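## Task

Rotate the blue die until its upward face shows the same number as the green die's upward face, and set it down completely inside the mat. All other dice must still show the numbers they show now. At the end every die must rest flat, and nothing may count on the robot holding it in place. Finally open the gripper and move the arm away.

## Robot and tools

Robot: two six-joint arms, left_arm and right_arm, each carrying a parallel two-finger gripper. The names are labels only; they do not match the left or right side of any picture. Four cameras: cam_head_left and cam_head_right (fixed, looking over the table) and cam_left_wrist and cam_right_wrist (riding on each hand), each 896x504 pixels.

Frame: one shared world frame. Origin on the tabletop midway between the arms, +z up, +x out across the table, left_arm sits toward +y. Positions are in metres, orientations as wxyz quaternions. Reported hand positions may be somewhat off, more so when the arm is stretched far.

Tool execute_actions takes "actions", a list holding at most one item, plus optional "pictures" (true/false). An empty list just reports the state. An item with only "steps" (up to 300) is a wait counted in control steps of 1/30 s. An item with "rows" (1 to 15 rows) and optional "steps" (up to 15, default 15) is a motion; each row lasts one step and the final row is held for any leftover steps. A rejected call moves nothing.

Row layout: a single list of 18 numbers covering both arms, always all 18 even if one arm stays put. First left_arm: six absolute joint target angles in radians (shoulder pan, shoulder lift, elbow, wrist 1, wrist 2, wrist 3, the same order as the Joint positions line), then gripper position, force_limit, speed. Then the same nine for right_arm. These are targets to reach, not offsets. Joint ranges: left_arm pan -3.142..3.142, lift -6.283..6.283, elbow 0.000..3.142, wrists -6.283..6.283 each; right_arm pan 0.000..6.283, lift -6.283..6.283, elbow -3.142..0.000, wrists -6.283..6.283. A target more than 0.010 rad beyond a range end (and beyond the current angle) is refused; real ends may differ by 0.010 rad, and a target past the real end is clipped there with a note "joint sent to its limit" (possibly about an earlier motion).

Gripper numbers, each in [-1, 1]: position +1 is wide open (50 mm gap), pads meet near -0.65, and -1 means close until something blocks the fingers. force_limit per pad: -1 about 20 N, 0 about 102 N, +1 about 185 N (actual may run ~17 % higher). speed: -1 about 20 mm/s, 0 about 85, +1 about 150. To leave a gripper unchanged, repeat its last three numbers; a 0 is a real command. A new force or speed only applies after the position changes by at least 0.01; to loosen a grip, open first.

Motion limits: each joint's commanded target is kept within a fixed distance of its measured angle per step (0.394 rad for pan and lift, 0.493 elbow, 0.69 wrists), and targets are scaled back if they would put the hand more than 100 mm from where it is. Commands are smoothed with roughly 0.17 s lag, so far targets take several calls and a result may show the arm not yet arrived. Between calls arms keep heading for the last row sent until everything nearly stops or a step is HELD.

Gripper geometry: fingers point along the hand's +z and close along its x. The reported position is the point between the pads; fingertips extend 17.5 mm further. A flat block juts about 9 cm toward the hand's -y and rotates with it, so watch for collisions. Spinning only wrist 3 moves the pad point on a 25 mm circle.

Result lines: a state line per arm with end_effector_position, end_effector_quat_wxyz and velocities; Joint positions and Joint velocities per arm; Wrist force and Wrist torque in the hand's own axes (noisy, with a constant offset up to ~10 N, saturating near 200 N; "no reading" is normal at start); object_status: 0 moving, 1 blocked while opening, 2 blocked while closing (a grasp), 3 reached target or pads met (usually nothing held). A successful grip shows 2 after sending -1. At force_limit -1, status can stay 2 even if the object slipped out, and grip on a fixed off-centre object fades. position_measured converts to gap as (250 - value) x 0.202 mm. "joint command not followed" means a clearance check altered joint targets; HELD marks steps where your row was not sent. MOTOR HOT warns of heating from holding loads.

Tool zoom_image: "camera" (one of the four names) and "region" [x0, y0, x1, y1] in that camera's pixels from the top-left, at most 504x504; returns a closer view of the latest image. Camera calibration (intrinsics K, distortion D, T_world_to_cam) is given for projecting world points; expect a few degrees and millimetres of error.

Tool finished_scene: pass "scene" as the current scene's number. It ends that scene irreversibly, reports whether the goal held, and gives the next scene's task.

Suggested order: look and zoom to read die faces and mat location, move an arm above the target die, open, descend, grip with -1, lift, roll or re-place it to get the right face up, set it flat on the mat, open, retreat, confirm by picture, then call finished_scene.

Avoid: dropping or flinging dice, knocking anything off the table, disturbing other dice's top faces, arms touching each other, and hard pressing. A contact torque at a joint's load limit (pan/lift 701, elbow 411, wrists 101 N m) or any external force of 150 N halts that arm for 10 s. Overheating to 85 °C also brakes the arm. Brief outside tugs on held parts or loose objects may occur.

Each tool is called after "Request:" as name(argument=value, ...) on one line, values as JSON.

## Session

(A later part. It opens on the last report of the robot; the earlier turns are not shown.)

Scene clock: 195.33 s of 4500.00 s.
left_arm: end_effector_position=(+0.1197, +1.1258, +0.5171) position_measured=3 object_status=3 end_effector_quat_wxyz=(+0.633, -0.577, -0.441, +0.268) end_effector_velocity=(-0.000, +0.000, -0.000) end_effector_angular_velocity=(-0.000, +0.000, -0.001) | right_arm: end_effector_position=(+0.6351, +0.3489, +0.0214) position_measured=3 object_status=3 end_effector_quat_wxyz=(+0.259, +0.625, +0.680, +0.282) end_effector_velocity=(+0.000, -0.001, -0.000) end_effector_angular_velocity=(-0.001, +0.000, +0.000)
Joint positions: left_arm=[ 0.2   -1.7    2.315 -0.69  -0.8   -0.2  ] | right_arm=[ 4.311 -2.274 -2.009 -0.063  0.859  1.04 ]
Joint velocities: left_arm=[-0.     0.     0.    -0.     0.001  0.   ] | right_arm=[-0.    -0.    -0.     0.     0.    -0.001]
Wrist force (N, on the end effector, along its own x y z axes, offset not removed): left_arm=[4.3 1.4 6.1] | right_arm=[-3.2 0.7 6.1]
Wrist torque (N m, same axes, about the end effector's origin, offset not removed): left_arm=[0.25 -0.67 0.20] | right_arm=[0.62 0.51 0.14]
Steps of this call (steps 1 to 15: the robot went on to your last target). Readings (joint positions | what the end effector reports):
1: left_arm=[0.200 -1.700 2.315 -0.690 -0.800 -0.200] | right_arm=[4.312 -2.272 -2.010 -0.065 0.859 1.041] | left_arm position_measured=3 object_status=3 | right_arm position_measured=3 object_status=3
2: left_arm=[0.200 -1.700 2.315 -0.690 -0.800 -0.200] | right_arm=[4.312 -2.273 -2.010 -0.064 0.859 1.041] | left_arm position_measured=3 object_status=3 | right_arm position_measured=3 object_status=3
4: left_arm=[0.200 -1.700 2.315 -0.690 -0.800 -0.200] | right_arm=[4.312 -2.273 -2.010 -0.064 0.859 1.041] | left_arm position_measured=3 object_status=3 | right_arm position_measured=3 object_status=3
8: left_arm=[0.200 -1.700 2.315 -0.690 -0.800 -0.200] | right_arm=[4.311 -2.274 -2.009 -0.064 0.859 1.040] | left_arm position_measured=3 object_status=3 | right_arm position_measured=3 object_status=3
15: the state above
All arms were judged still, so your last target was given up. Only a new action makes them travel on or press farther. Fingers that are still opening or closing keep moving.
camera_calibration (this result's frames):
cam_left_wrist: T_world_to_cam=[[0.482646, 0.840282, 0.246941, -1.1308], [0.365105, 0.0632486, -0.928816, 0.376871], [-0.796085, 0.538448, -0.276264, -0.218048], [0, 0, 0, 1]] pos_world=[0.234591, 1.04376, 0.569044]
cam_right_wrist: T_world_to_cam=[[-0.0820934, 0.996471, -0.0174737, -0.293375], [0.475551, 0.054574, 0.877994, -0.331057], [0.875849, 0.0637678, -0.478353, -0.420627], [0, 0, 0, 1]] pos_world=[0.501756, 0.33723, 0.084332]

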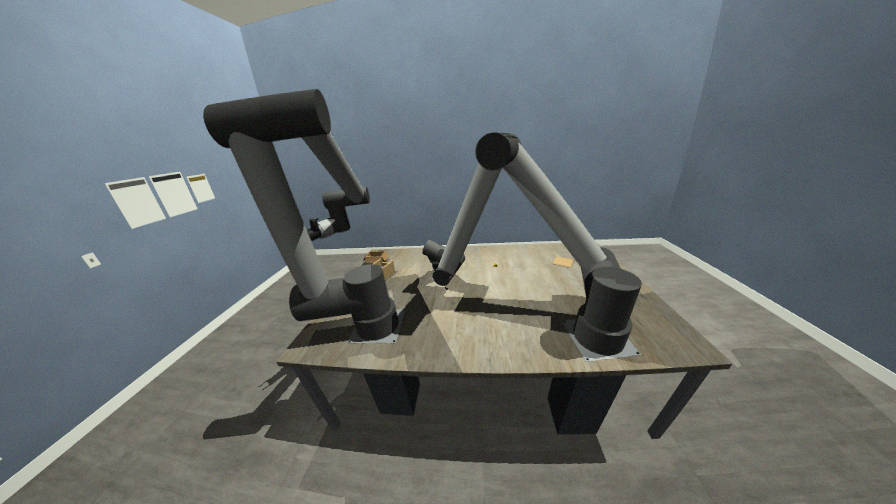

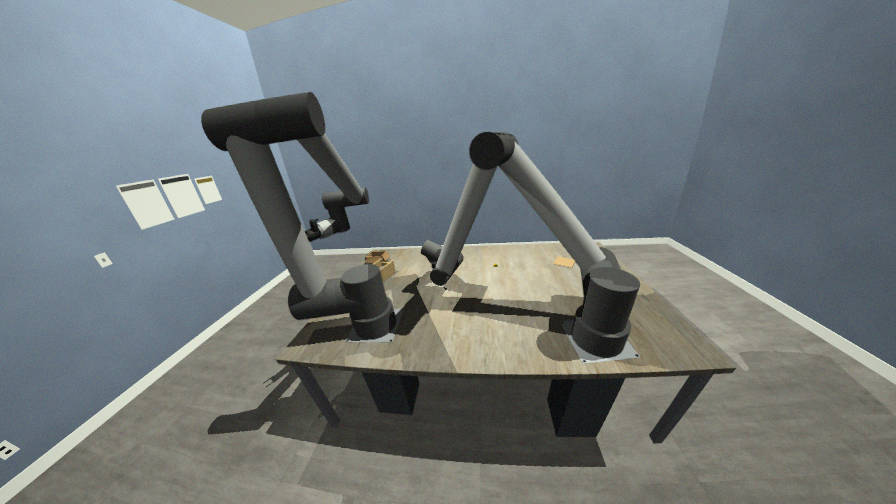

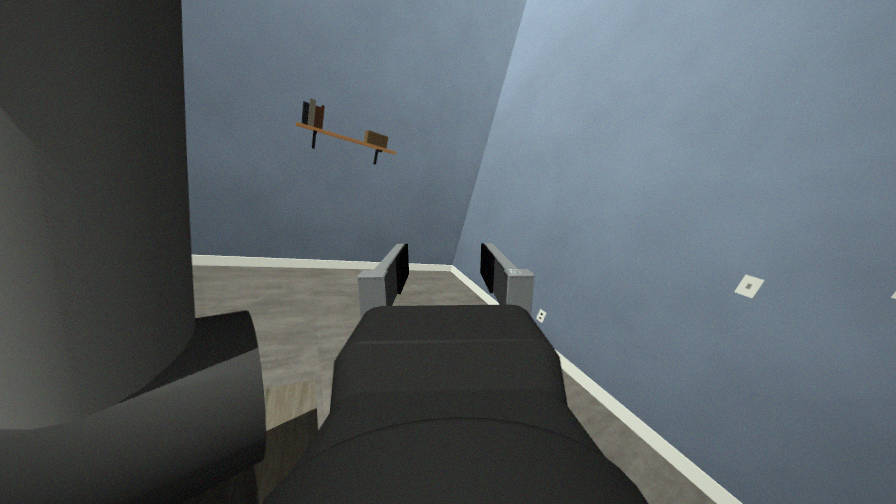

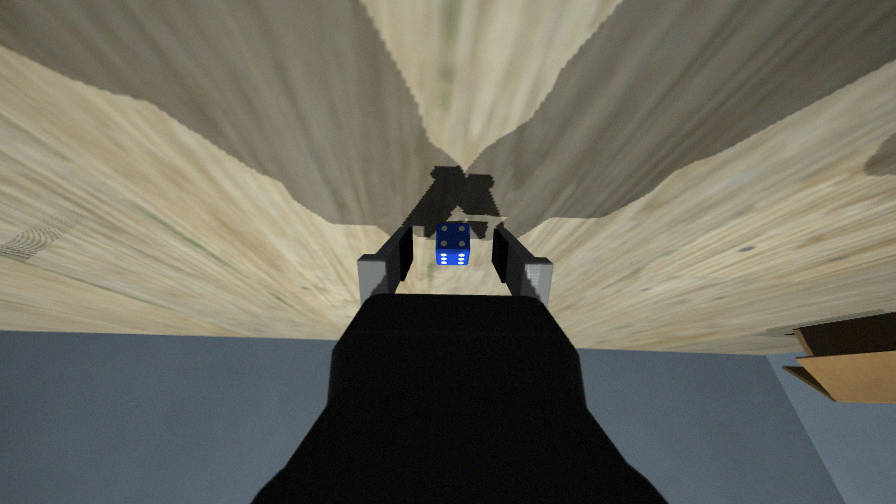

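Request:
execute_actions(actions=[{"rows":[[0.2,-1.7,2.315,-0.69,-0.8,-0.2,1,0,0,4.3088,-2.2775,-2.0068,-0.0603,0.8601,1.0372,1,-0.6,0]],"steps":12}], pictures=false)

Request:
execute_actions(actions=[{"rows":[[0.2,-1.7,2.315,-0.69,-0.8,-0.2,1,0,0,4.3088,-2.2775,-2.0068,-0.0603,0.8601,1.0372,-1,-0.6,-0.4]]}], pictures=false)

Request:
execute_actions(actions=[{"steps":12}])

Request:
zoom_image(camera="cam_right_wrist", region=[380, 190, 530, 300])

Scene clock: 209.87 s of 4500.00 s.
left_arm: end_effector_position=(+0.1197, +1.1258, +0.5171) position_measured=3 object_status=3 end_effector_quat_wxyz=(+0.633, -0.577, -0.441, +0.268) end_effector_velocity=(-0.000, -0.000, -0.000) end_effector_angular_velocity=(+0.000, -0.000, +0.001) | right_arm: end_effector_position=(+0.6375, +0.3493, +0.0198) position_measured=3 object_status=3 end_effector_quat_wxyz=(+0.259, +0.625, +0.680, +0.282) end_effector_velocity=(+0.000, -0.002, -0.003) end_effector_angular_velocity=(-0.003, +0.001, +0.001)
Joint positions: left_arm=[ 0.2   -1.7    2.315 -0.69  -0.8   -0.2  ] | right_arm=[ 4.309 -2.277 -2.007 -0.06   0.86   1.037]
Joint velocities: left_arm=[ 0.    -0.     0.001 -0.    -0.001 -0.001] | right_arm=[-0.001 -0.002 -0.001  0.002  0.001 -0.002]
Wrist force (N, on the end effector, along its own x y z axes, offset not removed): left_arm=[4.9 2.1 2.4] | right_arm=[-11.3 27.3 -45.4]
Wrist torque (N m, same axes, about the end effector's origin, offset not removed): left_arm=[0.20 -0.87 0.01] | right_arm=[0.80 1.07 0.09]
Steps of this call (steps 1 to 90: nothing new was sent; then 11.13 s passed at rest; steps 91 to 102: all 12 steps of this action). Readings (joint positions | what the end effector reports):
91: left_arm=[0.200 -1.700 2.315 -0.690 -0.800 -0.200] | right_arm=[4.311 -2.274 -2.009 -0.063 0.859 1.040] | left_arm position_measured=3 object_status=3 | right_arm position_measured=3 object_status=3
92: left_arm=[0.200 -1.700 2.315 -0.690 -0.800 -0.200] | right_arm=[4.311 -2.274 -2.009 -0.063 0.859 1.040] | left_arm position_measured=3 object_status=3 | right_arm position_measured=3 object_status=3
94: left_arm=[0.200 -1.700 2.315 -0.690 -0.800 -0.200] | right_arm=[4.310 -2.276 -2.008 -0.062 0.860 1.039] | left_arm position_measured=3 object_status=3 | right_arm position_measured=3 object_status=3
98: left_arm=[0.200 -1.700 2.315 -0.690 -0.800 -0.200] | right_arm=[4.309 -2.277 -2.007 -0.061 0.860 1.038] | left_arm position_measured=3 object_status=3 | right_arm position_measured=3 object_status=3
102: the state above

Scene clock: 210.37 s of 4500.00 s.
left_arm: end_effector_position=(+0.1197, +1.1258, +0.5171) position_measured=3 object_status=3 end_effector_quat_wxyz=(+0.633, -0.577, -0.441, +0.268) end_effector_velocity=(-0.000, +0.001, +0.000) end_effector_angular_velocity=(-0.000, -0.000, +0.001) | right_arm: end_effector_position=(+0.6377, +0.3492, +0.0195) position_measured=142 object_status=0 end_effector_quat_wxyz=(+0.259, +0.625, +0.680, +0.282) end_effector_velocity=(-0.000, -0.000, -0.000) end_effector_angular_velocity=(-0.000, +0.000, +0.000)
Joint positions: left_arm=[ 0.2   -1.7    2.315 -0.69  -0.8   -0.2  ] | right_arm=[ 4.309 -2.277 -2.007 -0.06   0.86   1.037]
Joint velocities: left_arm=[ 0.002  0.    -0.001 -0.     0.002  0.001] | right_arm=[ 0.  0. -0.  0.  0. -0.]
Wrist force (N, on the end effector, along its own x y z axes, offset not removed): left_arm=[5.4 0.1 -1.9] | right_arm=[-4.1 50.4 -45.0]
Wrist torque (N m, same axes, about the end effector's origin, offset not removed): left_arm=[-0.11 -1.07 0.07] | right_arm=[-0.23 0.69 0.18]
Steps of this call (steps 1 to 15: all 15 steps of this action). Readings (joint positions | what the end effector reports):
1: left_arm=[0.200 -1.700 2.315 -0.690 -0.800 -0.200] | right_arm=[4.309 -2.277 -2.007 -0.060 0.860 1.037] | left_arm position_measured=3 object_status=3 | right_arm position_measured=5 object_status=0
2: left_arm=[0.200 -1.700 2.315 -0.690 -0.800 -0.200] | right_arm=[4.309 -2.277 -2.007 -0.060 0.860 1.037] | left_arm position_measured=3 object_status=3 | right_arm position_measured=15 object_status=0
4: left_arm=[0.200 -1.700 2.315 -0.690 -0.800 -0.200] | right_arm=[4.309 -2.277 -2.007 -0.060 0.860 1.037] | left_arm position_measured=3 object_status=3 | right_arm position_measured=35 object_status=0
8: left_arm=[0.200 -1.700 2.315 -0.690 -0.800 -0.200] | right_arm=[4.309 -2.277 -2.007 -0.060 0.860 1.037] | left_arm position_measured=3 object_status=3 | right_arm position_measured=74 object_status=0
15: the state above

Scene clock: 210.77 s of 4500.00 s.
left_arm: end_effector_position=(+0.1197, +1.1258, +0.5171) position_measured=3 object_status=3 end_effector_quat_wxyz=(+0.633, -0.577, -0.441, +0.268) end_effector_velocity=(-0.001, +0.000, -0.000) end_effector_angular_velocity=(-0.000, -0.000, +0.001) | right_arm: end_effector_position=(+0.6377, +0.3492, +0.0194) position_measured=156 object_status=2 end_effector_quat_wxyz=(+0.259, +0.625, +0.680, +0.282) end_effector_velocity=(+0.000, +0.000, -0.001) end_effector_angular_velocity=(-0.001, +0.000, +0.000)
Joint positions: left_arm=[ 0.2   -1.7    2.315 -0.69  -0.8   -0.2  ] | right_arm=[ 4.309 -2.277 -2.007 -0.06   0.86   1.037]
Joint velocities: left_arm=[ 0.002 -0.    -0.    -0.001  0.     0.001] | right_arm=[ 0.    -0.001  0.    -0.    -0.    -0.001]
Wrist force (N, on the end effector, along its own x y z axes, offset not removed): left_arm=[8.6 -2.2 -0.8] | right_arm=[-5.5 54.8 -48.9]
Wrist torque (N m, same axes, about the end effector's origin, offset not removed): left_arm=[-0.66 -1.72 -0.07] | right_arm=[0.07 0.70 0.13]
Steps of this call (steps 1 to 12: the robot went on to your last target). Readings (joint positions | what the end effector reports):
1: left_arm=[0.200 -1.700 2.315 -0.690 -0.800 -0.200] | right_arm=[4.309 -2.277 -2.007 -0.060 0.860 1.037] | left_arm position_measured=3 object_status=3 | right_arm position_measured=152 object_status=0
2: left_arm=[0.200 -1.700 2.315 -0.690 -0.800 -0.200] | right_arm=[4.309 -2.277 -2.007 -0.060 0.860 1.037] | left_arm position_measured=3 object_status=3 | right_arm position_measured=156 object_status=0
4: left_arm=[0.200 -1.700 2.315 -0.690 -0.800 -0.200] | right_arm=[4.309 -2.277 -2.007 -0.060 0.860 1.037] | left_arm position_measured=3 object_status=3 | right_arm position_measured=156 object_status=0
8: left_arm=[0.200 -1.700 2.315 -0.690 -0.800 -0.200] | right_arm=[4.309 -2.277 -2.007 -0.060 0.860 1.037] | left_arm position_measured=3 object_status=3 | right_arm position_measured=156 object_status=2
12: the state above
camera_calibration (this result's frames):
cam_left_wrist: T_world_to_cam=[[0.482646, 0.840282, 0.24694, -1.13079], [0.365103, 0.0632479, -0.928816, 0.376872], [-0.796086, 0.538448, -0.276263, -0.21805], [0, 0, 0, 1]] pos_world=[0.23459, 1.04376, 0.569043]
cam_right_wrist: T_world_to_cam=[[-0.0821076, 0.996472, -0.0173914, -0.293414], [0.475479, 0.054503, 0.878037, -0.330477], [0.875887, 0.0638243, -0.478276, -0.423894], [0, 0, 0, 1]] pos_world=[0.504326, 0.337446, 0.0823293]

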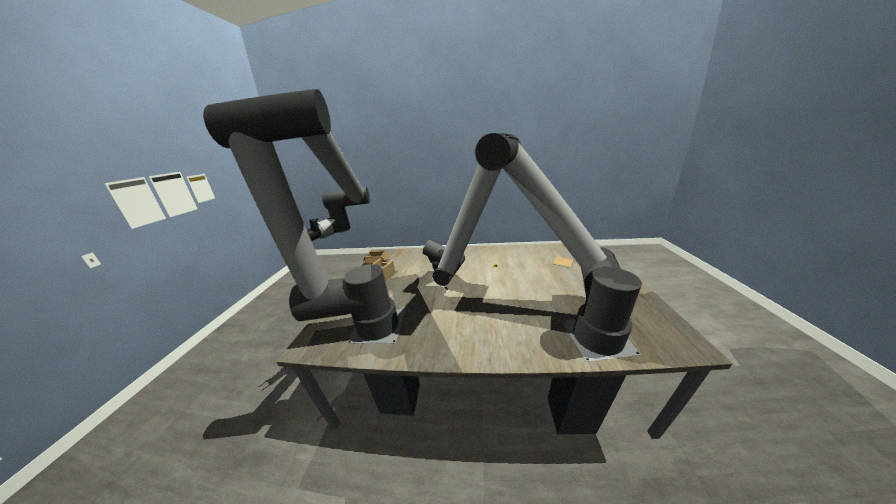

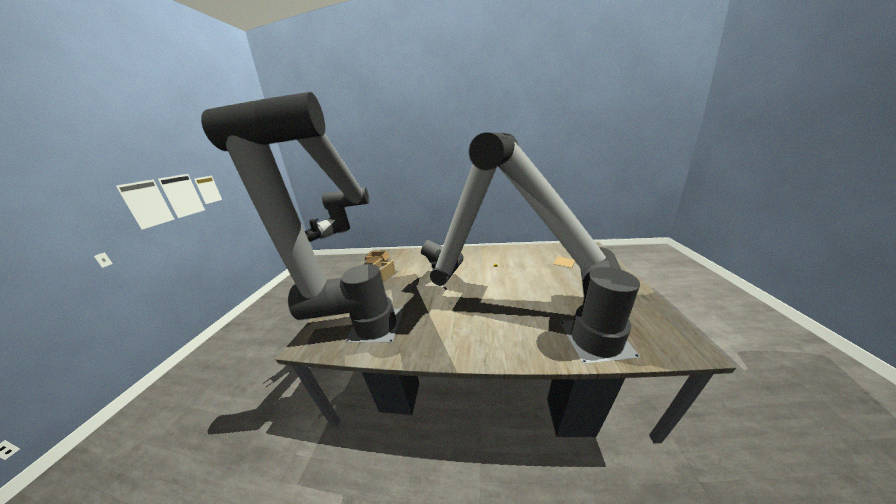

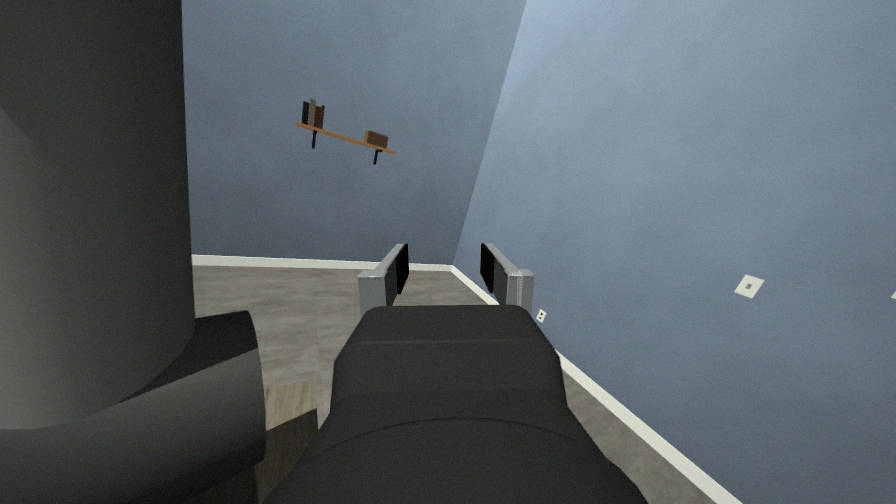

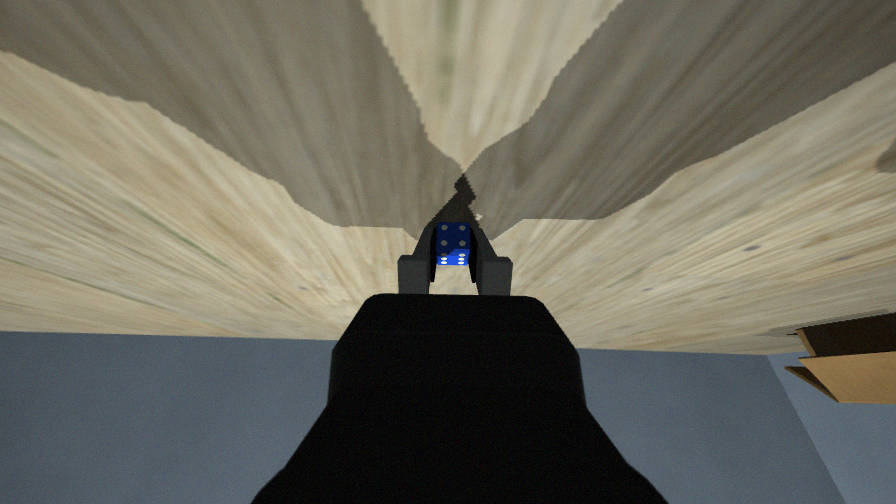

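Region (380, 190, 530, 300) of cam_right_wrist's 896x504 image, scaled by 3.360, with more detail than that image has; it fills the top 370 rows of this view, and the rest is white.

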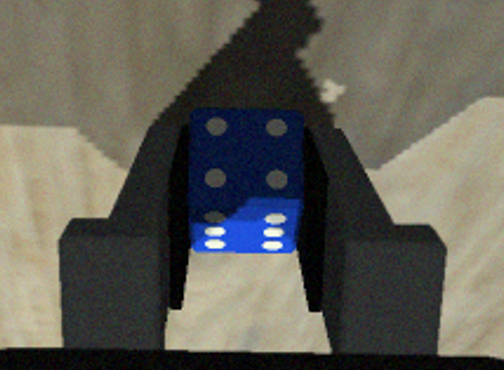

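Request:
execute_actions(actions=[{"rows":[[0.2,-1.7,2.315,-0.69,-0.8,-0.2,1,0,0,4.31,-2.26,-2.007,-0.078,0.86,1.037,-1,-0.6,-0.4],[0.2,-1.7,2.315,-0.69,-0.8,-0.2,1,0,0,4.31,-2.24,-2.007,-0.098,0.86,1.037,-1,-0.6,-0.4],[0.2,-1.7,2.315,-0.69,-0.8,-0.2,1,0,0,4.31,-2.2,-2.007,-0.138,0.86,1.037,-1,-0.6,-0.4],[0.2,-1.7,2.315,-0.69,-0.8,-0.2,1,0,0,4.31,-1.95,-2.007,-0.39,0.86,1.037,-1,-0.6,-0.4]]}], pictures=false)

Request:
execute_actions(actions=[{"rows":[[0.2,-1.7,2.315,-0.69,-0.8,-0.2,1,0,0,3.6,-1.95,-1.87,-1.2,1.3,0.4,-1,-0.6,-0.4]]}], pictures=false)

Request:
execute_actions(actions=[{"steps":30}], pictures=false)

Request:
execute_actions(actions=[{"rows":[[0.2,-1.7,2.315,-0.69,-0.8,-0.2,1,0,0,3.1367,-2.0973,-1.7777,-1.6228,1.5708,0,-1,-0.6,-0.4]]}], pictures=false)

Request:
execute_actions(actions=[{"steps":60}])

Scene clock: 231.87 s of 4500.00 s.
left_arm: end_effector_position=(+0.1197, +1.1258, +0.5171) position_measured=3 object_status=3 end_effector_quat_wxyz=(+0.633, -0.577, -0.441, +0.268) end_effector_velocity=(+0.000, +0.000, +0.000) end_effector_angular_velocity=(-0.001, +0.001, -0.001) | right_arm: end_effector_position=(+0.6311, +0.3316, +0.2029) position_measured=156 object_status=2 end_effector_quat_wxyz=(+0.259, +0.625, +0.681, +0.281) end_effector_velocity=(-0.030, -0.091, +0.467) end_effector_angular_velocity=(+0.004, -0.002, +0.000)
Joint positions: left_arm=[ 0.2   -1.7    2.315 -0.69  -0.8   -0.2  ] | right_arm=[ 4.31  -2.062 -2.007 -0.277  0.86   1.037]
Joint velocities: left_arm=[-0.     0.    -0.     0.     0.001  0.001] | right_arm=[ 0.001  0.552  0.001 -0.55  -0.001  0.001]
Wrist force (N, on the end effector, along its own x y z axes, offset not removed): left_arm=[-1.7 2.2 -1.6] | right_arm=[-3.1 -3.2 11.7]
Wrist torque (N m, same axes, about the end effector's origin, offset not removed): left_arm=[0.25 0.40 0.32] | right_arm=[0.10 0.46 0.10]
Steps of this call (steps 1 to 15: the robot went on to your last target; steps 16 to 90: nothing new was sent; then 17.60 s passed at rest; steps 91 to 105: all 15 steps of this action). Readings (joint positions | what the end effector reports):
91: left_arm=[0.200 -1.700 2.315 -0.690 -0.800 -0.200] | right_arm=[4.309 -2.277 -2.007 -0.060 0.860 1.037] | left_arm position_measured=3 object_status=3 | right_arm position_measured=156 object_status=2
92: left_arm=[0.200 -1.700 2.315 -0.690 -0.800 -0.200] | right_arm=[4.309 -2.276 -2.007 -0.062 0.860 1.037] | left_arm position_measured=3 object_status=3 | right_arm position_measured=156 object_status=2
94: left_arm=[0.200 -1.700 2.315 -0.690 -0.800 -0.200] | right_arm=[4.309 -2.263 -2.007 -0.076 0.861 1.037] | left_arm position_measured=3 object_status=3 | right_arm position_measured=156 object_status=2
98: left_arm=[0.200 -1.700 2.315 -0.690 -0.800 -0.200] | right_arm=[4.309 -2.192 -2.007 -0.147 0.860 1.037] | left_arm position_measured=3 object_status=3 | right_arm position_measured=156 object_status=2
105: the state above

Scene clock: 232.37 s of 4500.00 s.
left_arm: end_effector_position=(+0.1197, +1.1258, +0.5171) position_measured=3 object_status=3 end_effector_quat_wxyz=(+0.633, -0.577, -0.441, +0.268) end_effector_velocity=(-0.000, +0.000, +0.000) end_effector_angular_velocity=(+0.000, -0.001, +0.001) | right_arm: end_effector_position=(+0.7348, +0.1494, +0.2030) position_measured=156 object_status=2 end_effector_quat_wxyz=(+0.248, +0.590, +0.764, +0.083) end_effector_velocity=(+0.189, -0.435, -0.038) end_effector_angular_velocity=(-0.503, +0.594, -0.030)
Joint positions: left_arm=[ 0.2   -1.7    2.315 -0.69  -0.8   -0.2  ] | right_arm=[ 4.099 -1.994 -1.945 -0.666  1.053  0.764]
Joint velocities: left_arm=[ 0.001  0.    -0.    -0.     0.     0.   ] | right_arm=[-0.453  0.056  0.094 -0.658  0.309 -0.452]
Wrist force (N, on the end effector, along its own x y z axes, offset not removed): left_arm=[0.8 1.3 -3.7] | right_arm=[-3.6 -0.5 6.5]
Wrist torque (N m, same axes, about the end effector's origin, offset not removed): left_arm=[-0.06 -0.09 0.19] | right_arm=[0.48 0.60 0.15]
Steps of this call (steps 1 to 15: all 15 steps of this action). Readings (joint positions | what the end effector reports):
1: left_arm=[0.200 -1.700 2.315 -0.690 -0.800 -0.200] | right_arm=[4.310 -2.044 -2.007 -0.296 0.860 1.037] | left_arm position_measured=3 object_status=3 | right_arm position_measured=156 object_status=2
2: left_arm=[0.200 -1.700 2.315 -0.690 -0.800 -0.200] | right_arm=[4.306 -2.029 -2.004 -0.318 0.864 1.033] | left_arm position_measured=3 object_status=3 | right_arm position_measured=156 object_status=2
4: left_arm=[0.200 -1.700 2.315 -0.690 -0.800 -0.200] | right_arm=[4.273 -2.021 -1.991 -0.376 0.900 0.988] | left_arm position_measured=3 object_status=3 | right_arm position_measured=156 object_status=2
8: left_arm=[0.200 -1.700 2.315 -0.690 -0.800 -0.200] | right_arm=[4.206 -2.010 -1.971 -0.490 0.968 0.889] | left_arm position_measured=3 object_status=3 | right_arm position_measured=156 object_status=2
15: the state above

Scene clock: 233.37 s of 4500.00 s.
left_arm: end_effector_position=(+0.1197, +1.1258, +0.5171) position_measured=3 object_status=3 end_effector_quat_wxyz=(+0.633, -0.577, -0.441, +0.268) end_effector_velocity=(+0.000, -0.000, +0.000) end_effector_angular_velocity=(+0.001, -0.001, +0.000) | right_arm: end_effector_position=(+0.8350, -0.3051, +0.2095) position_measured=156 object_status=2 end_effector_quat_wxyz=(+0.097, +0.620, +0.759, -0.172) end_effector_velocity=(-0.008, -0.251, +0.023) end_effector_angular_velocity=(-0.007, +0.298, -0.135)
Joint positions: left_arm=[ 0.2   -1.7    2.315 -0.69  -0.8   -0.2  ] | right_arm=[ 3.634 -1.953 -1.875 -1.166  1.285  0.423]
Joint velocities: left_arm=[-0.001 -0.    -0.    -0.    -0.001 -0.001] | right_arm=[-0.261  0.021  0.036 -0.261  0.117 -0.172]
Wrist force (N, on the end effector, along its own x y z axes, offset not removed): left_arm=[6.0 0.7 -3.5] | right_arm=[-11.6 0.9 7.8]
Wrist torque (N m, same axes, about the end effector's origin, offset not removed): left_arm=[-0.06 -1.08 -0.03] | right_arm=[0.80 1.98 0.30]
Steps of this call (steps 1 to 30: the robot went on to your last target). Readings (joint positions | what the end effector reports):
1: left_arm=[0.200 -1.700 2.315 -0.690 -0.800 -0.200] | right_arm=[4.084 -1.992 -1.942 -0.687 1.063 0.749] | left_arm position_measured=3 object_status=3 | right_arm position_measured=156 object_status=2
2: left_arm=[0.200 -1.700 2.315 -0.690 -0.800 -0.200] | right_arm=[4.069 -1.991 -1.939 -0.708 1.073 0.735] | left_arm position_measured=3 object_status=3 | right_arm position_measured=156 object_status=2
4: left_arm=[0.200 -1.700 2.315 -0.690 -0.800 -0.200] | right_arm=[4.038 -1.987 -1.933 -0.748 1.092 0.707] | left_arm position_measured=3 object_status=3 | right_arm position_measured=156 object_status=2
8: left_arm=[0.200 -1.700 2.315 -0.690 -0.800 -0.200] | right_arm=[3.976 -1.981 -1.923 -0.819 1.125 0.659] | left_arm position_measured=3 object_status=3 | right_arm position_measured=156 object_status=2
30: the state above

Scene clock: 233.87 s of 4500.00 s.
left_arm: end_effector_position=(+0.1197, +1.1258, +0.5171) position_measured=3 object_status=3 end_effector_quat_wxyz=(+0.633, -0.577, -0.441, +0.268) end_effector_velocity=(-0.001, -0.000, -0.001) end_effector_angular_velocity=(-0.001, +0.000, +0.001) | right_arm: end_effector_position=(+0.8034, -0.5224, +0.1650) position_measured=156 object_status=2 end_effector_quat_wxyz=(-0.082, +0.620, +0.734, -0.267) end_effector_velocity=(-0.113, -0.458, -0.065) end_effector_angular_velocity=(+0.287, +0.754, -0.345)
Joint positions: left_arm=[ 0.2   -1.7    2.315 -0.69  -0.8   -0.2  ] | right_arm=[ 3.376 -2.031 -1.821 -1.414  1.441  0.195]
Joint velocities: left_arm=[ 0.     0.     0.001 -0.001 -0.001  0.001] | right_arm=[-0.574 -0.165  0.107 -0.504  0.317 -0.469]
Wrist force (N, on the end effector, along its own x y z axes, offset not removed): left_arm=[6.6 4.9 3.1] | right_arm=[-4.6 -0.5 5.8]
Wrist torque (N m, same axes, about the end effector's origin, offset not removed): left_arm=[0.67 -1.18 0.05] | right_arm=[0.45 0.77 0.16]
Steps of this call (steps 1 to 15: all 15 steps of this action). Readings (joint positions | what the end effector reports):
1: left_arm=[0.200 -1.700 2.315 -0.690 -0.800 -0.200] | right_arm=[3.626 -1.952 -1.873 -1.174 1.288 0.417] | left_arm position_measured=3 object_status=3 | right_arm position_measured=156 object_status=2
2: left_arm=[0.200 -1.700 2.315 -0.690 -0.800 -0.200] | right_arm=[3.616 -1.955 -1.871 -1.184 1.295 0.409] | left_arm position_measured=3 object_status=3 | right_arm position_measured=156 object_status=2
4: left_arm=[0.200 -1.700 2.315 -0.690 -0.800 -0.200] | right_arm=[3.581 -1.969 -1.862 -1.223 1.321 0.373] | left_arm position_measured=3 object_status=3 | right_arm position_measured=156 object_status=2
8: left_arm=[0.200 -1.700 2.315 -0.690 -0.800 -0.200] | right_arm=[3.508 -1.993 -1.846 -1.297 1.367 0.304] | left_arm position_measured=3 object_status=3 | right_arm position_measured=156 object_status=2
15: the state above

Scene clock: 235.87 s of 4500.00 s.
left_arm: end_effector_position=(+0.1197, +1.1258, +0.5171) position_measured=3 object_status=3 end_effector_quat_wxyz=(+0.633, -0.577, -0.441, +0.268) end_effector_velocity=(+0.000, -0.001, +0.000) end_effector_angular_velocity=(+0.001, -0.001, +0.001) | right_arm: end_effector_position=(+0.7402, -0.6998, +0.1497) position_measured=156 object_status=2 end_effector_quat_wxyz=(-0.259, +0.624, +0.681, -0.282) end_effector_velocity=(+0.001, +0.000, +0.000) end_effector_angular_velocity=(+0.001, -0.001, +0.001)
Joint positions: left_arm=[ 0.2   -1.7    2.315 -0.69  -0.8   -0.2  ] | right_arm=[ 3.137 -2.097 -1.778 -1.623  1.571  0.   ]
Joint velocities: left_arm=[-0.001 -0.    -0.001 -0.    -0.002 -0.001] | right_arm=[ 0.    -0.     0.001  0.    -0.    -0.001]
Wrist force (N, on the end effector, along its own x y z axes, offset not removed): left_arm=[5.4 1.8 5.1] | right_arm=[-3.5 -0.6 10.1]
Wrist torque (N m, same axes, about the end effector's origin, offset not removed): left_arm=[0.37 -1.09 -0.08] | right_arm=[0.58 0.63 0.14]
Steps of this call (steps 1 to 45: the robot went on to your last target; steps 46 to 60: nothing new was sent). Readings (joint positions | what the end effector reports):
1: left_arm=[0.200 -1.700 2.315 -0.690 -0.800 -0.200] | right_arm=[3.357 -2.036 -1.817 -1.431 1.452 0.179] | left_arm position_measured=3 object_status=3 | right_arm position_measured=156 object_status=2
2: left_arm=[0.200 -1.700 2.315 -0.690 -0.800 -0.200] | right_arm=[3.337 -2.042 -1.814 -1.448 1.462 0.163] | left_arm position_measured=3 object_status=3 | right_arm position_measured=156 object_status=2
4: left_arm=[0.200 -1.700 2.315 -0.690 -0.800 -0.200] | right_arm=[3.297 -2.053 -1.806 -1.483 1.484 0.130] | left_arm position_measured=3 object_status=3 | right_arm position_measured=156 object_status=2
8: left_arm=[0.200 -1.700 2.315 -0.690 -0.800 -0.200] | right_arm=[3.217 -2.076 -1.792 -1.553 1.528 0.065] | left_arm position_measured=3 object_status=3 | right_arm position_measured=156 object_status=2
60: the state above
All arms were judged still, so your last target was given up. Only a new action makes them travel on or press farther. Fingers that are still opening or closing keep moving.
camera_calibration (this result's frames):
cam_left_wrist: T_world_to_cam=[[0.482646, 0.840282, 0.24694, -1.13079], [0.365103, 0.063248, -0.928816, 0.376872], [-0.796086, 0.538448, -0.276263, -0.21805], [0, 0, 0, 1]] pos_world=[0.23459, 1.04376, 0.569043]
cam_right_wrist: T_world_to_cam=[[-0.103993, 0.994577, -0.00156463, 0.775033], [0.873522, 0.0905828, -0.478282, -0.502783], [-0.475547, -0.0511046, -0.878205, 0.595314], [0, 0, 0, 1]] pos_world=[0.802889, -0.694863, 0.283548]

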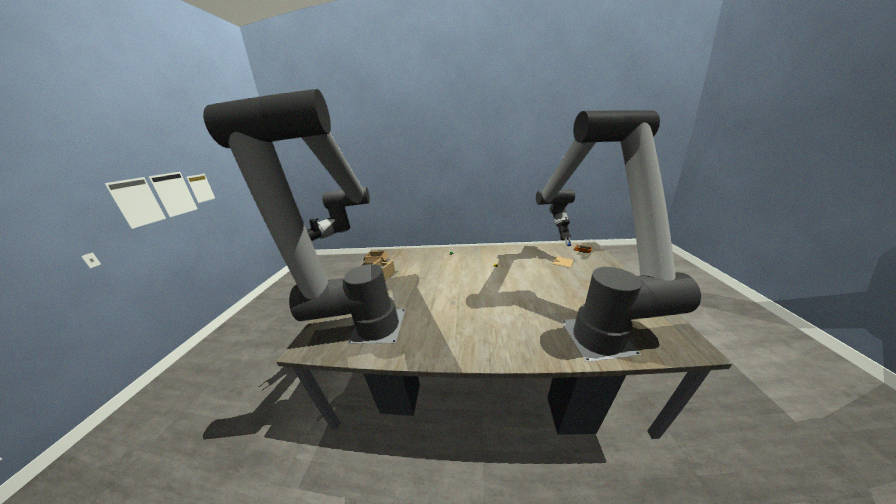

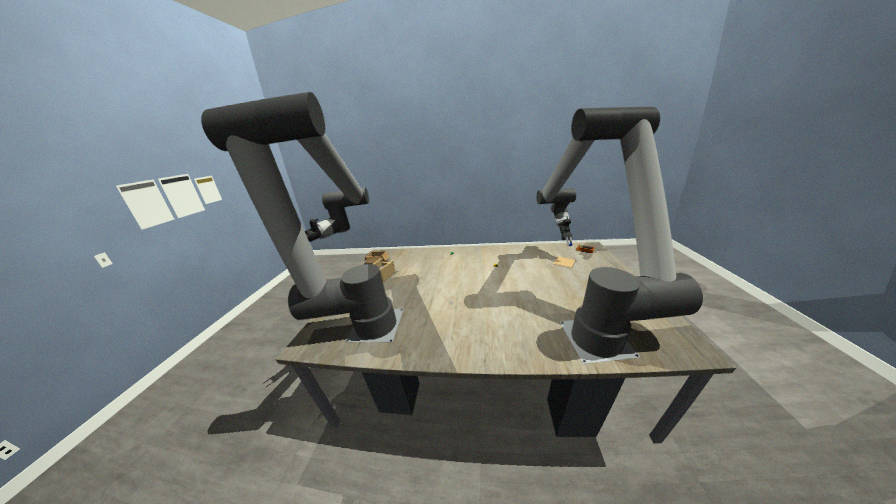

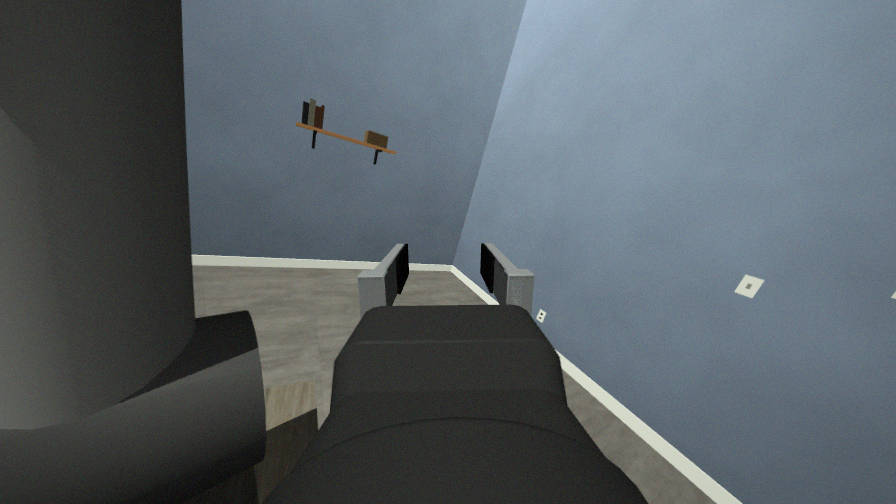

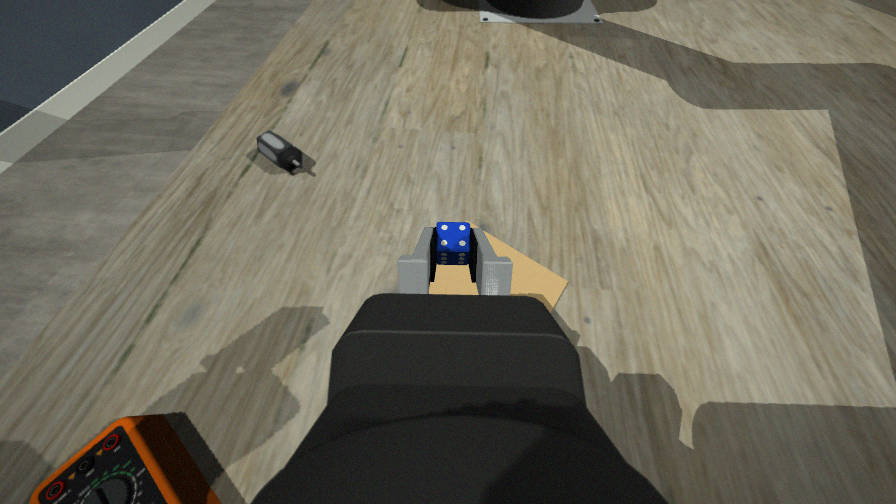

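Request:
execute_actions(actions=[{"rows":[[0.2,-1.7,2.315,-0.69,-0.8,-0.2,1,0,0,3.1875,-2.1807,-1.8572,-1.4599,1.5708,0,-1,-0.6,-0.4]]}], pictures=false)

Request:
execute_actions(actions=[{"steps":20}])

Request:
zoom_image(camera="cam_head_right", region=[530, 235, 600, 280])

Scene clock: 252.03 s of 4500.00 s.
left_arm: end_effector_position=(+0.1197, +1.1258, +0.5171) position_measured=3 object_status=3 end_effector_quat_wxyz=(+0.633, -0.577, -0.441, +0.268) end_effector_velocity=(+0.000, +0.000, -0.000) end_effector_angular_velocity=(-0.000, +0.000, -0.001) | right_arm: end_effector_position=(+0.7213, -0.6625, +0.0349) position_measured=156 object_status=2 end_effector_quat_wxyz=(-0.252, +0.608, +0.696, -0.288) end_effector_velocity=(-0.009, +0.012, -0.040) end_effector_angular_velocity=(+0.001, -0.005, +0.017)
Joint positions: left_arm=[ 0.2   -1.7    2.315 -0.69  -0.8   -0.2  ] | right_arm=[ 3.185 -2.177 -1.854 -1.468  1.571 -0.   ]
Joint velocities: left_arm=[-0.     0.     0.001 -0.001  0.001  0.   ] | right_arm=[ 0.017 -0.027 -0.028  0.06   0.    -0.   ]
Wrist force (N, on the end effector, along its own x y z axes, offset not removed): left_arm=[3.1 2.1 -8.9] | right_arm=[-3.9 -2.6 5.2]
Wrist torque (N m, same axes, about the end effector's origin, offset not removed): left_arm=[-0.16 -0.45 0.01] | right_arm=[0.07 0.67 0.23]
Steps of this call (steps 1 to 90: nothing new was sent; then 12.67 s passed at rest; steps 91 to 105: all 15 steps of this action). Readings (joint positions | what the end effector reports):
91: left_arm=[0.200 -1.700 2.315 -0.690 -0.800 -0.200] | right_arm=[3.137 -2.097 -1.778 -1.623 1.571 -0.000] | left_arm position_measured=3 object_status=3 | right_arm position_measured=156 object_status=2
92: left_arm=[0.200 -1.700 2.315 -0.690 -0.800 -0.200] | right_arm=[3.140 -2.101 -1.781 -1.619 1.571 -0.000] | left_arm position_measured=3 object_status=3 | right_arm position_measured=156 object_status=2
94: left_arm=[0.200 -1.700 2.315 -0.690 -0.800 -0.200] | right_arm=[3.153 -2.123 -1.802 -1.581 1.571 -0.000] | left_arm position_measured=3 object_status=3 | right_arm position_measured=156 object_status=2
98: left_arm=[0.200 -1.700 2.315 -0.690 -0.800 -0.200] | right_arm=[3.174 -2.158 -1.836 -1.508 1.571 -0.000] | left_arm position_measured=3 object_status=3 | right_arm position_measured=156 object_status=2
105: the state above

Scene clock: 252.70 s of 4500.00 s.
left_arm: end_effector_position=(+0.1197, +1.1258, +0.5171) position_measured=3 object_status=3 end_effector_quat_wxyz=(+0.633, -0.577, -0.441, +0.268) end_effector_velocity=(+0.000, -0.000, -0.000) end_effector_angular_velocity=(-0.000, +0.001, -0.003) | right_arm: end_effector_position=(+0.7202, -0.6608, +0.0297) position_measured=156 object_status=2 end_effector_quat_wxyz=(-0.251, +0.607, +0.697, -0.289) end_effector_velocity=(+0.001, +0.001, -0.001) end_effector_angular_velocity=(+0.001, -0.001, +0.001)
Joint positions: left_arm=[ 0.2   -1.7    2.315 -0.69  -0.8   -0.2  ] | right_arm=[ 3.187 -2.181 -1.857 -1.46   1.571 -0.   ]
Joint velocities: left_arm=[-0.002  0.     0.001  0.     0.    -0.   ] | right_arm=[ 0.001 -0.001  0.001  0.     0.    -0.001]
Wrist force (N, on the end effector, along its own x y z axes, offset not removed): left_arm=[3.4 0.7 2.3] | right_arm=[-4.5 -1.9 8.6]
Wrist torque (N m, same axes, about the end effector's origin, offset not removed): left_arm=[-0.09 -0.50 0.09] | right_arm=[0.22 0.72 0.20]
Steps of this call (steps 1 to 15: the robot went on to your last target; steps 16 to 20: nothing new was sent). Readings (joint positions | what the end effector reports):
1: left_arm=[0.200 -1.700 2.315 -0.690 -0.800 -0.200] | right_arm=[3.186 -2.178 -1.854 -1.466 1.571 -0.000] | left_arm position_measured=3 object_status=3 | right_arm position_measured=156 object_status=2
2: left_arm=[0.200 -1.700 2.315 -0.690 -0.800 -0.200] | right_arm=[3.186 -2.178 -1.855 -1.465 1.571 -0.000] | left_arm position_measured=3 object_status=3 | right_arm position_measured=156 object_status=2
4: left_arm=[0.200 -1.700 2.315 -0.690 -0.800 -0.200] | right_arm=[3.187 -2.179 -1.856 -1.463 1.571 -0.000] | left_arm position_measured=3 object_status=3 | right_arm position_measured=156 object_status=2
8: left_arm=[0.200 -1.700 2.315 -0.690 -0.800 -0.200] | right_arm=[3.187 -2.180 -1.857 -1.461 1.571 -0.000] | left_arm position_measured=3 object_status=3 | right_arm position_measured=156 object_status=2
20: the state above
All arms were judged still, so your last target was given up. Only a new action makes them travel on or press farther. Fingers that are still opening or closing keep moving.
camera_calibration (this result's frames):
cam_left_wrist: T_world_to_cam=[[0.482646, 0.840282, 0.24694, -1.13079], [0.365103, 0.0632479, -0.928816, 0.376872], [-0.796086, 0.538448, -0.276263, -0.21805], [0, 0, 0, 1]] pos_world=[0.23459, 1.04376, 0.569043]
cam_right_wrist: T_world_to_cam=[[-0.154319, 0.98802, -0.00155896, 0.765893], [0.867804, 0.134788, -0.478276, -0.512926], [-0.472336, -0.07516, -0.878208, 0.464239], [0, 0, 0, 1]] pos_world=[0.782588, -0.652689, 0.163573]

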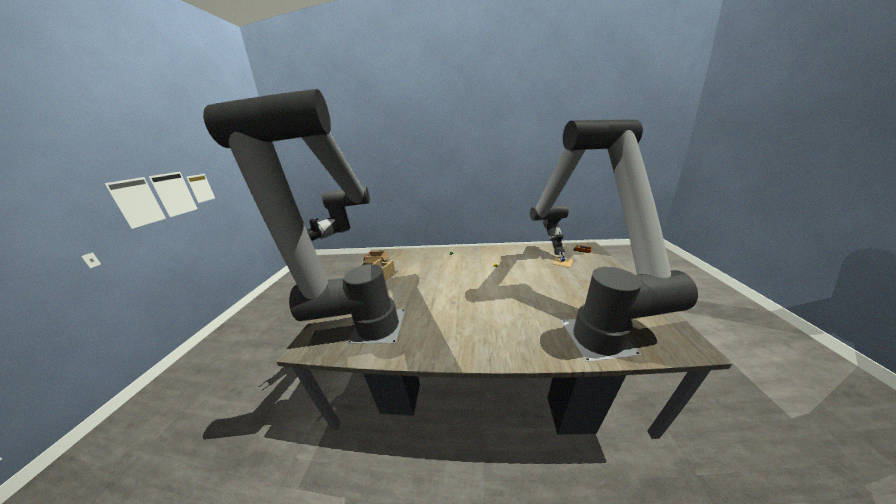

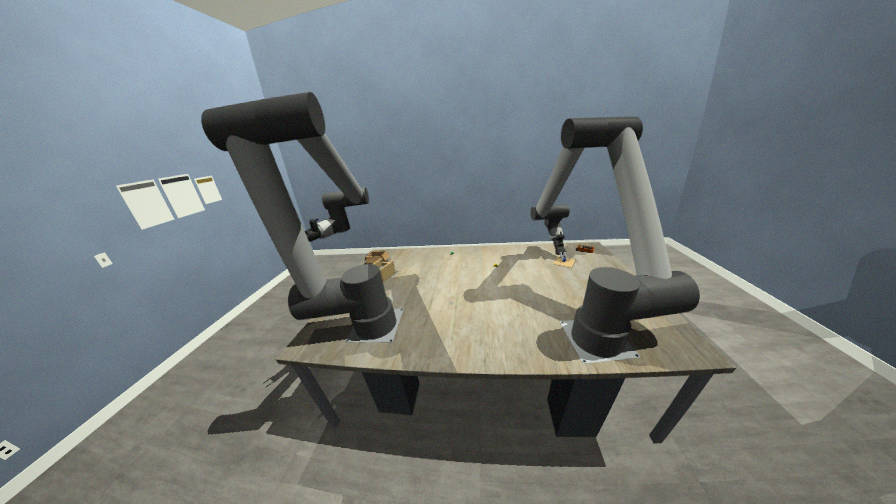

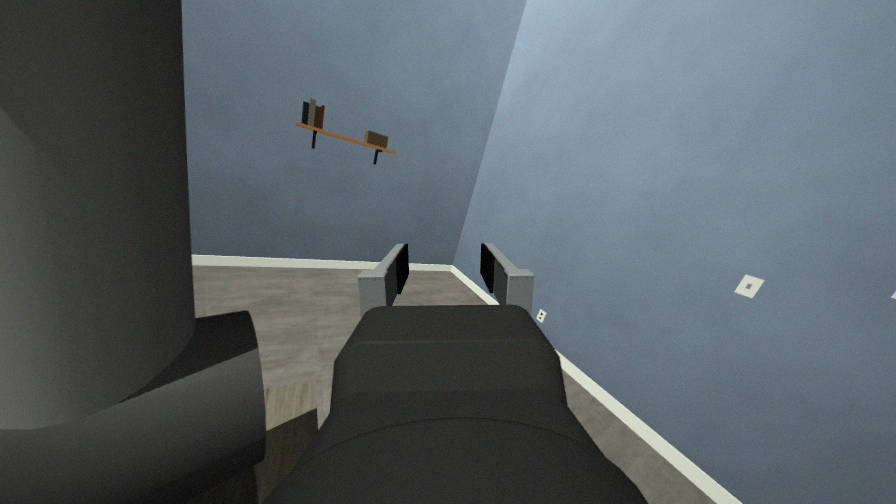

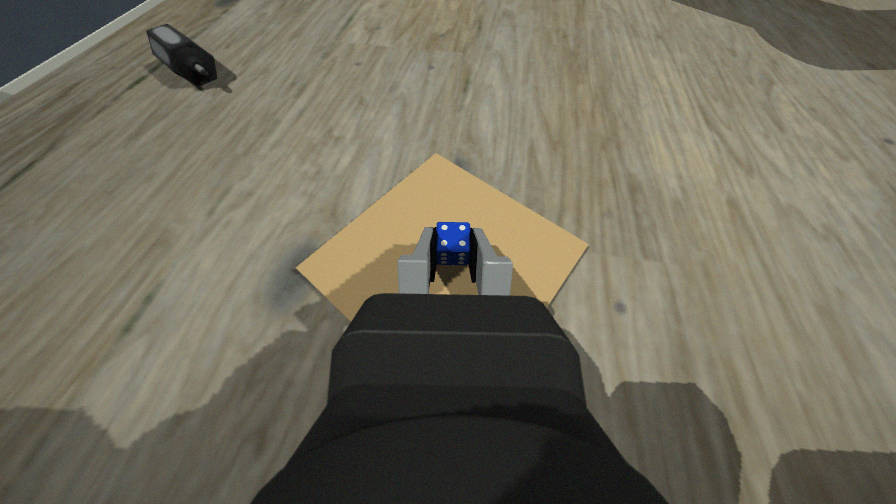

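Region (530, 235, 600, 280) of cam_head_right's 896x504 image, scaled by 7.200, with more detail than that image has; it fills the top 324 rows of this view, and the rest is white.

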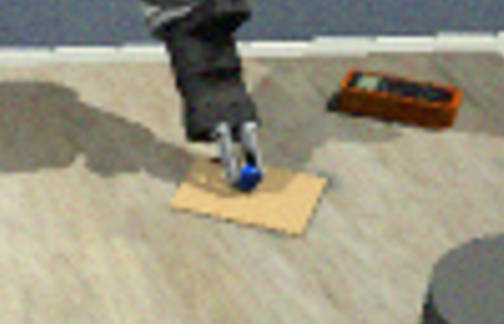

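Centered. Lower 4 mm.

Request:
execute_actions(actions=[{"rows":[[0.2,-1.7,2.315,-0.69,-0.8,-0.2,1,0,0,3.1875,-2.1845,-1.8581,-1.4552,1.5708,0,-1,-0.6,-0.4]]}], pictures=false)

Scene clock: 258.43 s of 4500.00 s.
left_arm: end_effector_position=(+0.1197, +1.1258, +0.5171) position_measured=3 object_status=3 end_effector_quat_wxyz=(+0.633, -0.577, -0.441, +0.268) end_effector_velocity=(+0.002, +0.000, +0.000) end_effector_angular_velocity=(-0.001, -0.000, -0.004) | right_arm: end_effector_position=(+0.7202, -0.6608, +0.0258) position_measured=156 object_status=2 end_effector_quat_wxyz=(-0.251, +0.607, +0.697, -0.289) end_effector_velocity=(-0.001, -0.001, -0.001) end_effector_angular_velocity=(-0.000, +0.001, -0.001)
Joint positions: left_arm=[ 0.2   -1.7    2.315 -0.69  -0.8   -0.2  ] | right_arm=[ 3.188 -2.184 -1.858 -1.455  1.571 -0.   ]
Joint velocities: left_arm=[-0.002 -0.    -0.    -0.     0.002  0.001] | right_arm=[-0.001 -0.001 -0.001  0.001  0.     0.   ]
Wrist force (N, on the end effector, along its own x y z axes, offset not removed): left_arm=[3.6 1.5 -5.1] | right_arm=[-3.0 -1.0 6.4]
Wrist torque (N m, same axes, about the end effector's origin, offset not removed): left_arm=[-0.21 -0.75 -0.09] | right_arm=[0.39 0.54 0.15]
Steps of this call (steps 1 to 90: nothing new was sent; then 2.23 s passed at rest; steps 91 to 105: all 15 steps of this action). Readings (joint positions | what the end effector reports):
91: left_arm=[0.200 -1.700 2.315 -0.690 -0.800 -0.200] | right_arm=[3.188 -2.181 -1.857 -1.460 1.571 -0.000] | left_arm position_measured=3 object_status=3 | right_arm position_measured=156 object_status=2
92: left_arm=[0.200 -1.700 2.315 -0.690 -0.800 -0.200] | right_arm=[3.188 -2.181 -1.857 -1.459 1.571 0.000] | left_arm position_measured=3 object_status=3 | right_arm position_measured=156 object_status=2
94: left_arm=[0.200 -1.700 2.315 -0.690 -0.800 -0.200] | right_arm=[3.188 -2.182 -1.858 -1.458 1.571 -0.000] | left_arm position_measured=3 object_status=3 | right_arm position_measured=156 object_status=2
98: left_arm=[0.200 -1.700 2.315 -0.690 -0.800 -0.200] | right_arm=[3.188 -2.184 -1.858 -1.456 1.571 -0.000] | left_arm position_measured=3 object_status=3 | right_arm position_measured=156 object_status=2
105: the state above

Request:
execute_actions(actions=[{"rows":[[0.2,-1.7,2.315,-0.69,-0.8,-0.2,1,0,0,3.1875,-2.1864,-1.8585,-1.4529,1.5708,0,-1,-0.6,-0.4]]}], pictures=false)

Scene clock: 262.40 s of 4500.00 s.
left_arm: end_effector_position=(+0.1197, +1.1258, +0.5171) position_measured=3 object_status=3 end_effector_quat_wxyz=(+0.633, -0.577, -0.441, +0.268) end_effector_velocity=(-0.000, +0.001, -0.000) end_effector_angular_velocity=(+0.001, -0.001, -0.001) | right_arm: end_effector_position=(+0.7202, -0.6608, +0.0237) position_measured=156 object_status=2 end_effector_quat_wxyz=(-0.251, +0.607, +0.697, -0.289) end_effector_velocity=(+0.000, +0.001, -0.000) end_effector_angular_velocity=(-0.000, -0.000, +0.001)
Joint positions: left_arm=[ 0.2   -1.7    2.315 -0.69  -0.8   -0.2  ] | right_arm=[ 3.188 -2.186 -1.858 -1.453  1.571  0.   ]
Joint velocities: left_arm=[ 0.001 -0.     0.    -0.001  0.002 -0.001] | right_arm=[ 0.001 -0.    -0.     0.001  0.     0.   ]
Wrist force (N, on the end effector, along its own x y z axes, offset not removed): left_arm=[3.2 3.5 -2.6] | right_arm=[-4.5 -1.5 7.3]
Wrist torque (N m, same axes, about the end effector's origin, offset not removed): left_arm=[0.31 -0.60 -0.01] | right_arm=[0.31 0.75 0.14]
Steps of this call (steps 1 to 15: the robot went on to your last target; steps 16 to 90: nothing new was sent; then 0.47 s passed at rest; steps 91 to 105: all 15 steps of this action). Readings (joint positions | what the end effector reports):
91: left_arm=[0.200 -1.700 2.315 -0.690 -0.800 -0.200] | right_arm=[3.188 -2.185 -1.858 -1.455 1.571 -0.000] | left_arm position_measured=3 object_status=3 | right_arm position_measured=156 object_status=2
92: left_arm=[0.200 -1.700 2.315 -0.690 -0.800 -0.200] | right_arm=[3.188 -2.185 -1.858 -1.455 1.571 -0.000] | left_arm position_measured=3 object_status=3 | right_arm position_measured=156 object_status=2
94: left_arm=[0.200 -1.700 2.315 -0.690 -0.800 -0.200] | right_arm=[3.188 -2.185 -1.858 -1.454 1.571 -0.000] | left_arm position_measured=3 object_status=3 | right_arm position_measured=156 object_status=2
98: left_arm=[0.200 -1.700 2.315 -0.690 -0.800 -0.200] | right_arm=[3.188 -2.186 -1.858 -1.453 1.571 -0.000] | left_arm position_measured=3 object_status=3 | right_arm position_measured=156 object_status=2
105: the state above


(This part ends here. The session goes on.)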